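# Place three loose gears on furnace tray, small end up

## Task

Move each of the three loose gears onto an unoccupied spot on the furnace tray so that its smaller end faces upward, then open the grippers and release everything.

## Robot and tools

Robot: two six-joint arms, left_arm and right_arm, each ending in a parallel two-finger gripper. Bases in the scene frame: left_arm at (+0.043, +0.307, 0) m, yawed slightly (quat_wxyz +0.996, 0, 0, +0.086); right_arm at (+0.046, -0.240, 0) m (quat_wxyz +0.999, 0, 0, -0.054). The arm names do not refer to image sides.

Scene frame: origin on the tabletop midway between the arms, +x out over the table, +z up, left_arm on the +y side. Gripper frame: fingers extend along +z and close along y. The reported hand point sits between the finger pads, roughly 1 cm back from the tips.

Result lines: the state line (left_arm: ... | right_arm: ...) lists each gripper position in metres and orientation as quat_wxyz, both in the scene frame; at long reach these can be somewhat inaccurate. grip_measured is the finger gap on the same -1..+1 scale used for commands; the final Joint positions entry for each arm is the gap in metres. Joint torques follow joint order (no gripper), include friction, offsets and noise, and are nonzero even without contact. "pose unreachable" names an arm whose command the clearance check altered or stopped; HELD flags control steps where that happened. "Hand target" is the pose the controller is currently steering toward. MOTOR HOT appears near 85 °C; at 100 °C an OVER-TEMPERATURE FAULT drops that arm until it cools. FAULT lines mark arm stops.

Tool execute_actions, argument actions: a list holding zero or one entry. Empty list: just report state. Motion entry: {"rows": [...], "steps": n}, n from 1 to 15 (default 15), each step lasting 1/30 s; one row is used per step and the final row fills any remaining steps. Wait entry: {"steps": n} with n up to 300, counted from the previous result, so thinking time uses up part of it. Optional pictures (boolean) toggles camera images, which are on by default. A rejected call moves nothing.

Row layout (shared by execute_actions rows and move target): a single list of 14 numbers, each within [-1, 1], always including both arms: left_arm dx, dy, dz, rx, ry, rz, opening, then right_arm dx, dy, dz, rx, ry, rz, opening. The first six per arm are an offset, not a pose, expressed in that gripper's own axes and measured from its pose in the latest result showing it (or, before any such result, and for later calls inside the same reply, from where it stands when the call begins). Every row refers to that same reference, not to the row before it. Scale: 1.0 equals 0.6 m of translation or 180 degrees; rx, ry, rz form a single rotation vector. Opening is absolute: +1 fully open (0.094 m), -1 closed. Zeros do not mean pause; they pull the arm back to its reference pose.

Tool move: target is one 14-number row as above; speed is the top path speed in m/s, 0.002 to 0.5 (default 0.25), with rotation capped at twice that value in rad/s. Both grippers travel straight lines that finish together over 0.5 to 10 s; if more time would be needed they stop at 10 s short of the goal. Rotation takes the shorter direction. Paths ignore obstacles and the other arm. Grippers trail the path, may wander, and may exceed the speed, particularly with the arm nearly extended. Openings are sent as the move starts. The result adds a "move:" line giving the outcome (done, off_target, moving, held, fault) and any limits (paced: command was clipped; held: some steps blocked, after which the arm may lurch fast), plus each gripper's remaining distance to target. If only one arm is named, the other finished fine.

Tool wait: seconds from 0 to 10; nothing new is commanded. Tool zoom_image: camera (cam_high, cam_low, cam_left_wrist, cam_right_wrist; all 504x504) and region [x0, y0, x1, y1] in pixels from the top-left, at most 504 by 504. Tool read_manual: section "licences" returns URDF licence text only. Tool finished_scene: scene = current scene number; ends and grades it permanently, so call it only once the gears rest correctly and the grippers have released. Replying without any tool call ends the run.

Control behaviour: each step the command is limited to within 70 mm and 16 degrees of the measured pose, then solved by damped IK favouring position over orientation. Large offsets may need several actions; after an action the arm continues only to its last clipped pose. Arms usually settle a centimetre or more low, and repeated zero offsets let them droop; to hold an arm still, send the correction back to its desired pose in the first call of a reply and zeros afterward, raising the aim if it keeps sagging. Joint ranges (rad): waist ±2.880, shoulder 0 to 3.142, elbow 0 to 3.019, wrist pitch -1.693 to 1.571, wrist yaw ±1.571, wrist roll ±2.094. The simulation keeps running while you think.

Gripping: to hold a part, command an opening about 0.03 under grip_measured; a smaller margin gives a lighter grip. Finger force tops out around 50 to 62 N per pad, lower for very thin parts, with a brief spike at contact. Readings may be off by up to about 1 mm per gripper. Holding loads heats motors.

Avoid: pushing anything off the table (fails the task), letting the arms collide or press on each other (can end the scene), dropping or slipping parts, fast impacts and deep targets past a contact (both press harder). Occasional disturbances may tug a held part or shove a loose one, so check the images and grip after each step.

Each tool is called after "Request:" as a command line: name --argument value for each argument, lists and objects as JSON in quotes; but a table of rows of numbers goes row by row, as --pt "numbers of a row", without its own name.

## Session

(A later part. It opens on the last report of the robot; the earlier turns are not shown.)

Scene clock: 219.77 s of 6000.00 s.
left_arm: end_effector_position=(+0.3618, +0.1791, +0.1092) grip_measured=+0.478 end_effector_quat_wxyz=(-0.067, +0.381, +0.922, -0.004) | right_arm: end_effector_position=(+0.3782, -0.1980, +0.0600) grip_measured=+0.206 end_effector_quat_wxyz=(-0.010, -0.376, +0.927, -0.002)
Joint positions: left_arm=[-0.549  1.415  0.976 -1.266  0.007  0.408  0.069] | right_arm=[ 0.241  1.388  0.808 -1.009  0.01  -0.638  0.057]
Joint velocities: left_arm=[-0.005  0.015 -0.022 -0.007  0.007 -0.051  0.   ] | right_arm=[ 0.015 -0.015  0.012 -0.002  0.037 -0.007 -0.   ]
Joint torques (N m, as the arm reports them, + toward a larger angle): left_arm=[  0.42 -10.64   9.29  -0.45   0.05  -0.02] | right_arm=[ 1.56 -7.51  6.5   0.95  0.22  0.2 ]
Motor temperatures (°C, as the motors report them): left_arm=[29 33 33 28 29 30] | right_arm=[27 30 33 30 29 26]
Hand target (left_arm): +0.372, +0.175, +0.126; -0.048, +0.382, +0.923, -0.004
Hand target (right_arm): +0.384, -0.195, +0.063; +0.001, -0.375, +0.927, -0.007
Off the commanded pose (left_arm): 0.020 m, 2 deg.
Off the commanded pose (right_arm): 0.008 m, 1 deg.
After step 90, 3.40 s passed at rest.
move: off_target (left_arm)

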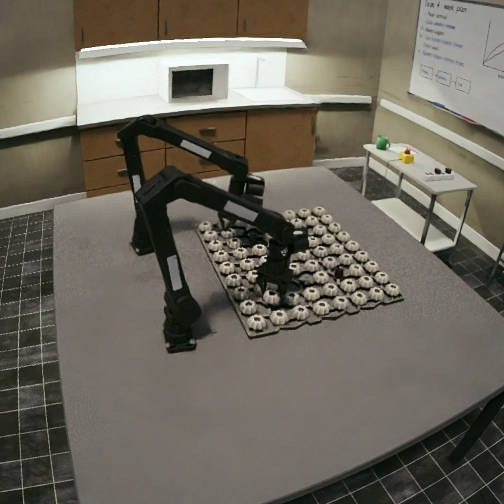

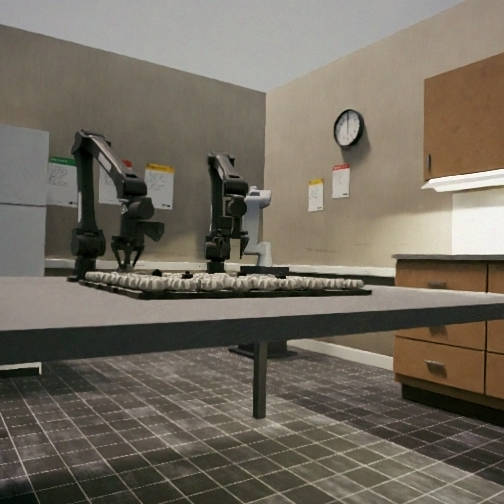

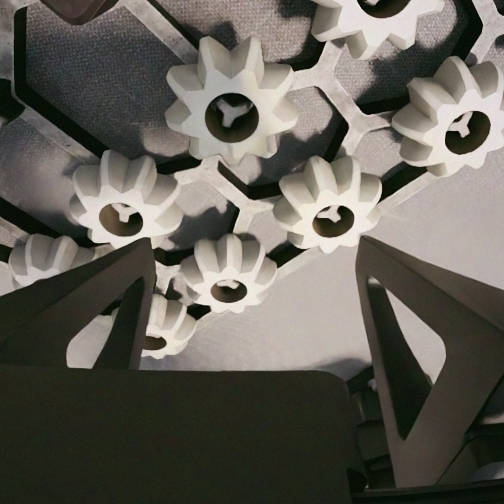

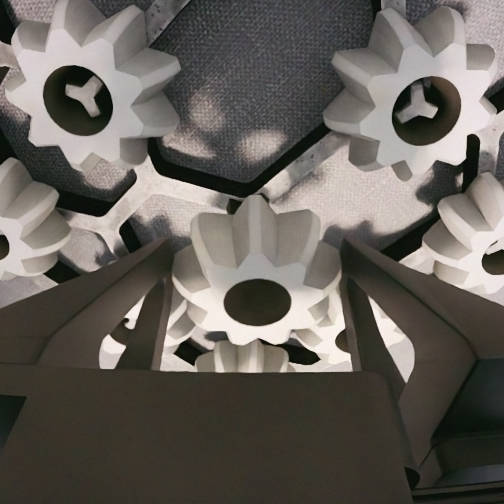

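Request:
move --target '[0,0,0,0,0,0,0.48, -0.013,0.006,0.013,0.004,-0.004,0,0.15]' --speed 0.03

Scene clock: 225.87 s of 6000.00 s.
left_arm: end_effector_position=(+0.3618, +0.1791, +0.1092) grip_measured=+0.478 end_effector_quat_wxyz=(-0.067, +0.381, +0.922, -0.004) | right_arm: end_effector_position=(+0.3765, -0.1934, +0.0507) grip_measured=+0.206 end_effector_quat_wxyz=(-0.011, -0.378, +0.926, -0.002)
Joint positions: left_arm=[-0.549  1.415  0.976 -1.266  0.007  0.408  0.069] | right_arm=[ 0.255  1.403  0.793 -0.981  0.01  -0.628  0.057]
Joint velocities: left_arm=[-0.024 -0.015  0.007 -0.002 -0.081  0.022 -0.   ] | right_arm=[-0.005  0.005  0.027 -0.022  0.022  0.037 -0.   ]
Joint torques (N m, as the arm reports them, + toward a larger angle): left_arm=[ 0.44 -9.35  7.09  0.    0.05 -0.01] | right_arm=[ 1.53 -7.12  6.2   1.15  0.21  0.22]
Motor temperatures (°C, as the motors report them): left_arm=[29 33 33 28 29 30] | right_arm=[27 30 33 30 29 26]
Hand target (left_arm): +0.362, +0.179, +0.109; -0.067, +0.381, +0.922, -0.004
Hand target (right_arm): +0.381, -0.190, +0.052; -0.002, -0.376, +0.927, -0.006
Off the commanded pose (left_arm): 0.000 m, 0 deg.
Off the commanded pose (right_arm): 0.006 m, 1 deg.
After step 90, 2.37 s passed at rest.
move: done

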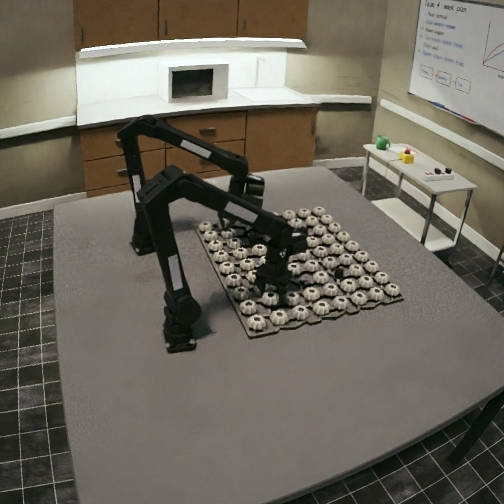

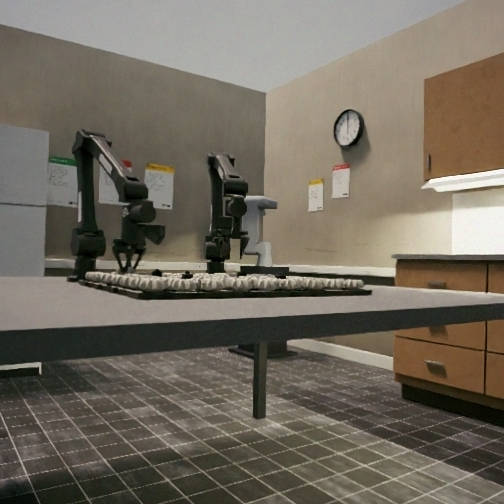

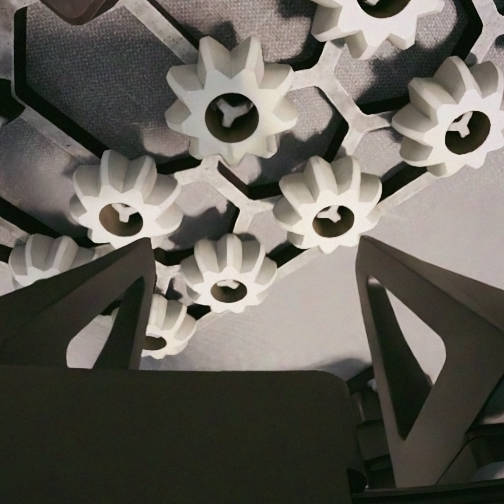

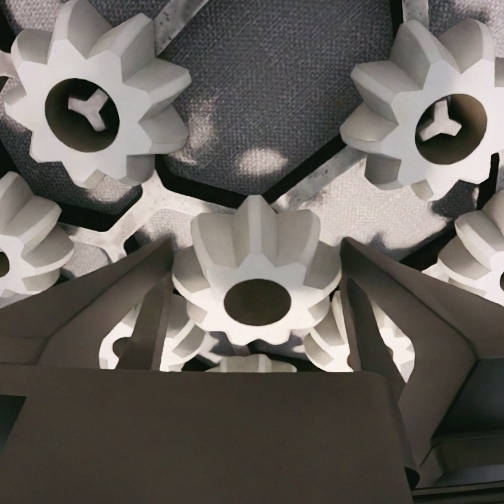

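Request:
move --target '[0,0,0,0,0,0,0.48, -0.004,-0.004,0.031,0.004,-0.004,0,0.15]' --speed 0.03

Scene clock: 229.07 s of 6000.00 s.
left_arm: end_effector_position=(+0.3618, +0.1791, +0.1092) grip_measured=+0.478 end_effector_quat_wxyz=(-0.067, +0.381, +0.922, -0.004) | right_arm: end_effector_position=(+0.3759, -0.1937, +0.0320) grip_measured=+0.206 end_effector_quat_wxyz=(-0.009, -0.377, +0.926, -0.003)
Joint positions: left_arm=[-0.549  1.415  0.976 -1.266  0.007  0.408  0.069] | right_arm=[ 0.255  1.434  0.764 -0.917  0.01  -0.627  0.057]
Joint velocities: left_arm=[ 0.005  0.005 -0.012 -0.022  0.037 -0.066 -0.001] | right_arm=[-0.005 -0.005 -0.002 -0.002 -0.066  0.007  0.   ]
Joint torques (N m, as the arm reports them, + toward a larger angle): left_arm=[ 0.41 -9.35  7.08  0.01  0.05 -0.01] | right_arm=[ 1.3  -7.29  5.82  0.99  0.13  0.06]
Motor temperatures (°C, as the motors report them): left_arm=[29 33 32 28 29 30] | right_arm=[27 30 32 30 29 26]
Hand target (left_arm): +0.362, +0.179, +0.109; -0.067, +0.381, +0.922, -0.004
Hand target (right_arm): +0.379, -0.194, +0.032; -0.003, -0.378, +0.926, -0.006
Off the commanded pose (left_arm): 0.000 m, 0 deg.
Off the commanded pose (right_arm): 0.004 m, 1 deg.
move: done

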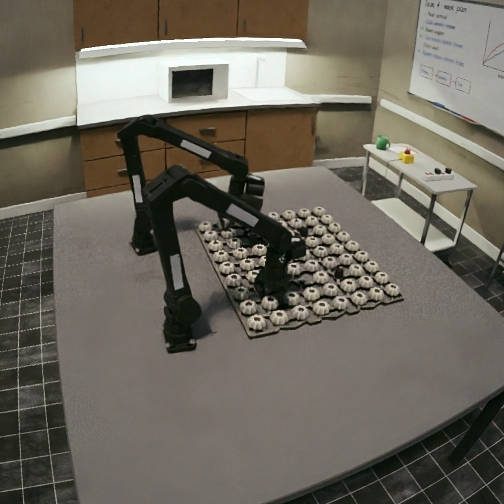

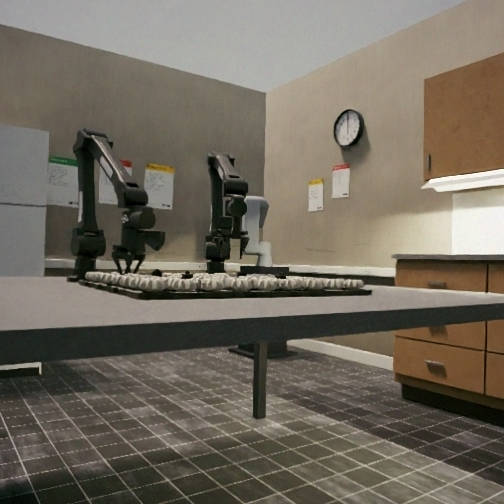

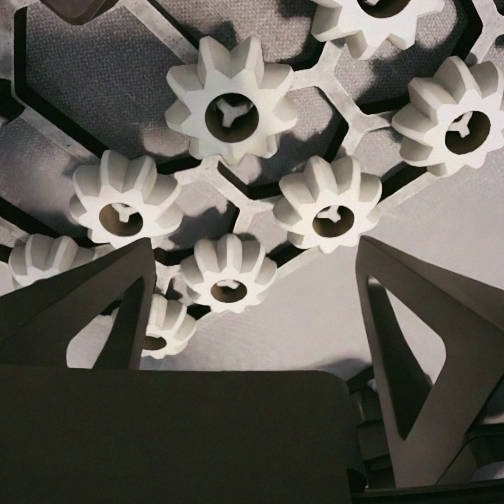

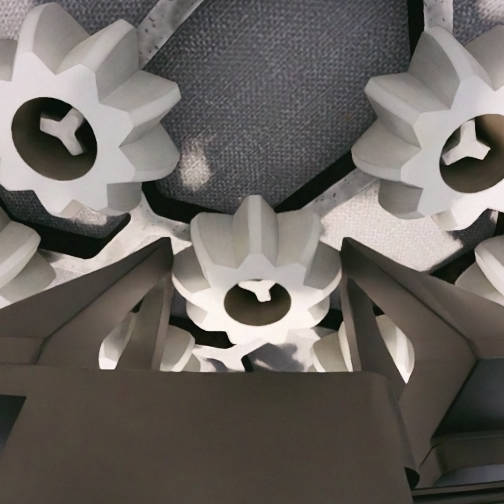

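Request:
move --target '[0,0,0,0,0,0,0.48, 0,0,0,0,0,0,0.48]' --speed 0.03

Request:
move --target '[0,0,0,0,0,0,0.48, -0.011,-0.012,-0.16,0,0,0,0.48]' --speed 0.12

Scene clock: 232.30 s of 6000.00 s.
left_arm: end_effector_position=(+0.3618, +0.1791, +0.1092) grip_measured=+0.478 end_effector_quat_wxyz=(-0.067, +0.381, +0.922, -0.004) | right_arm: end_effector_position=(+0.3759, -0.1936, +0.0320) grip_measured=+0.479 end_effector_quat_wxyz=(-0.009, -0.377, +0.926, -0.003)
Joint positions: left_arm=[-0.549  1.415  0.976 -1.266  0.007  0.408  0.069] | right_arm=[ 0.255  1.434  0.764 -0.917  0.01  -0.627  0.069]
Joint velocities: left_arm=[ 0.005 -0.015 -0.017 -0.012  0.037 -0.007  0.   ] | right_arm=[ 0.005 -0.005 -0.012  0.012 -0.022 -0.081 -0.   ]
Joint torques (N m, as the arm reports them, + toward a larger angle): left_arm=[ 0.4  -9.34  7.08  0.02  0.05 -0.01] | right_arm=[ 1.08 -6.79  5.68  0.52  0.07  0.09]
Motor temperatures (°C, as the motors report them): left_arm=[29 33 32 28 29 30] | right_arm=[27 30 32 30 29 26]
Hand target (left_arm): +0.362, +0.179, +0.109; -0.067, +0.381, +0.922, -0.004
Hand target (right_arm): +0.376, -0.194, +0.032; -0.009, -0.377, +0.926, -0.003
Off the commanded pose (left_arm): 0.000 m, 0 deg.
Off the commanded pose (right_arm): 0.000 m, 0 deg.
move: done

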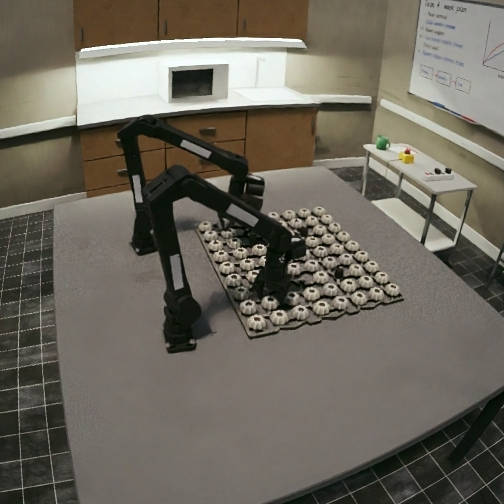

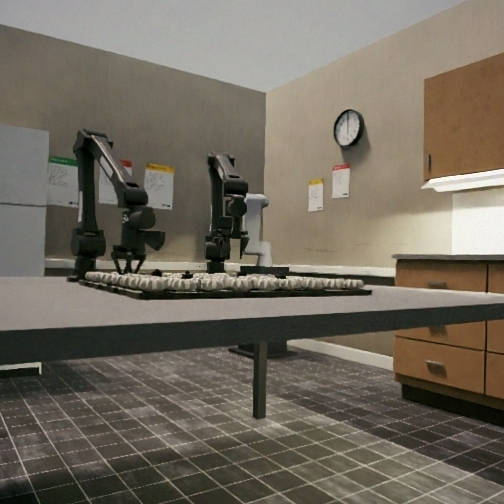

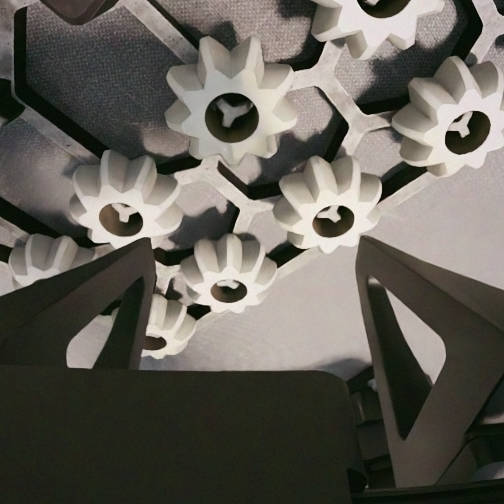

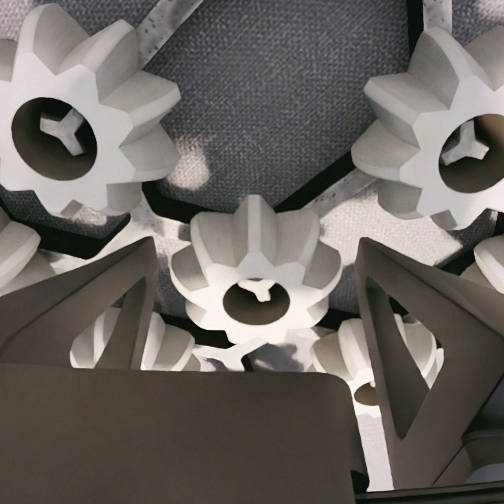

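Scene clock: 233.47 s of 6000.00 s.
left_arm: end_effector_position=(+0.3618, +0.1791, +0.1092) grip_measured=+0.478 end_effector_quat_wxyz=(-0.067, +0.381, +0.922, -0.004) | right_arm: end_effector_position=(+0.3687, -0.1951, +0.1052) grip_measured=+0.479 end_effector_quat_wxyz=(-0.034, -0.377, +0.926, +0.002)
Joint positions: left_arm=[-0.549  1.415  0.976 -1.266  0.007  0.408  0.069] | right_arm=[ 0.255  1.33   0.886 -1.195  0.013 -0.627  0.069]
Joint velocities: left_arm=[ 0.005 -0.005 -0.002 -0.002  0.022  0.022 -0.   ] | right_arm=[ 0.005 -0.024 -0.012 -0.012 -0.022 -0.022  0.   ]
Joint torques (N m, as the arm reports them, + toward a larger angle): left_arm=[ 0.43 -9.38  7.09  0.01  0.05 -0.01] | right_arm=[ 0.5  -7.71 10.15 -0.04 -0.06  0.1 ]
Motor temperatures (°C, as the motors report them): left_arm=[29 33 32 28 29 30] | right_arm=[27 30 32 30 29 26]
Hand target (left_arm): +0.362, +0.179, +0.109; -0.067, +0.381, +0.922, -0.004
Hand target (right_arm): +0.387, -0.192, +0.127; -0.009, -0.377, +0.926, -0.003
Off the commanded pose (left_arm): 0.000 m, 0 deg.
Off the commanded pose (right_arm): 0.029 m, 3 deg.
move: off_target (right_arm)

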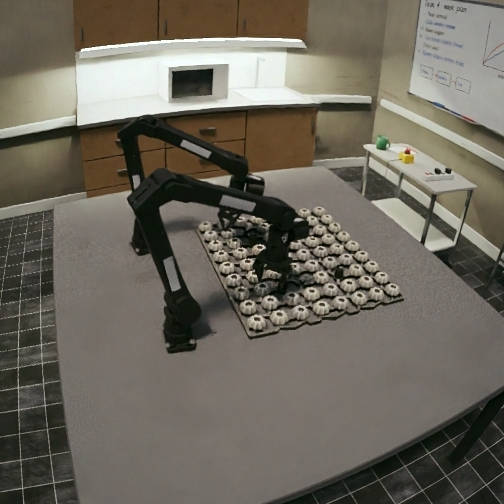

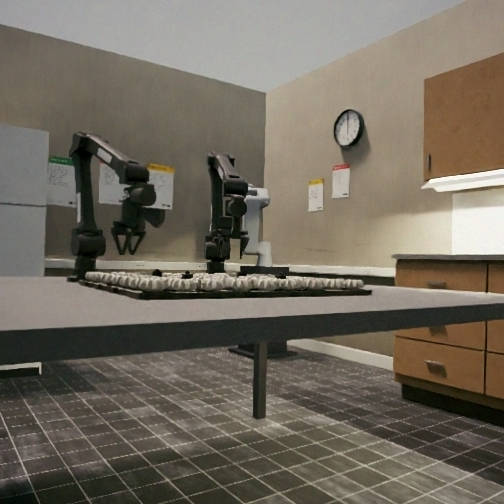

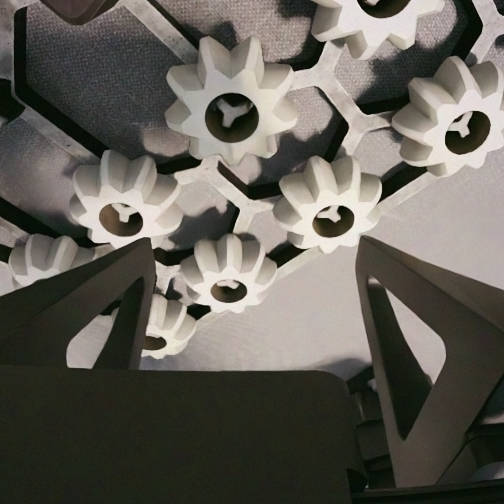

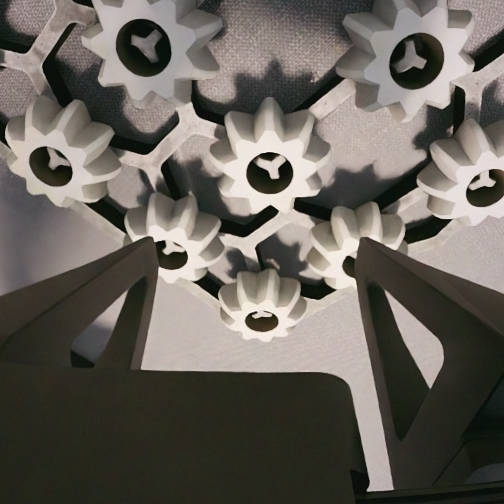

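Request:
finished_scene --scene 1

The scene is finished: the task was done.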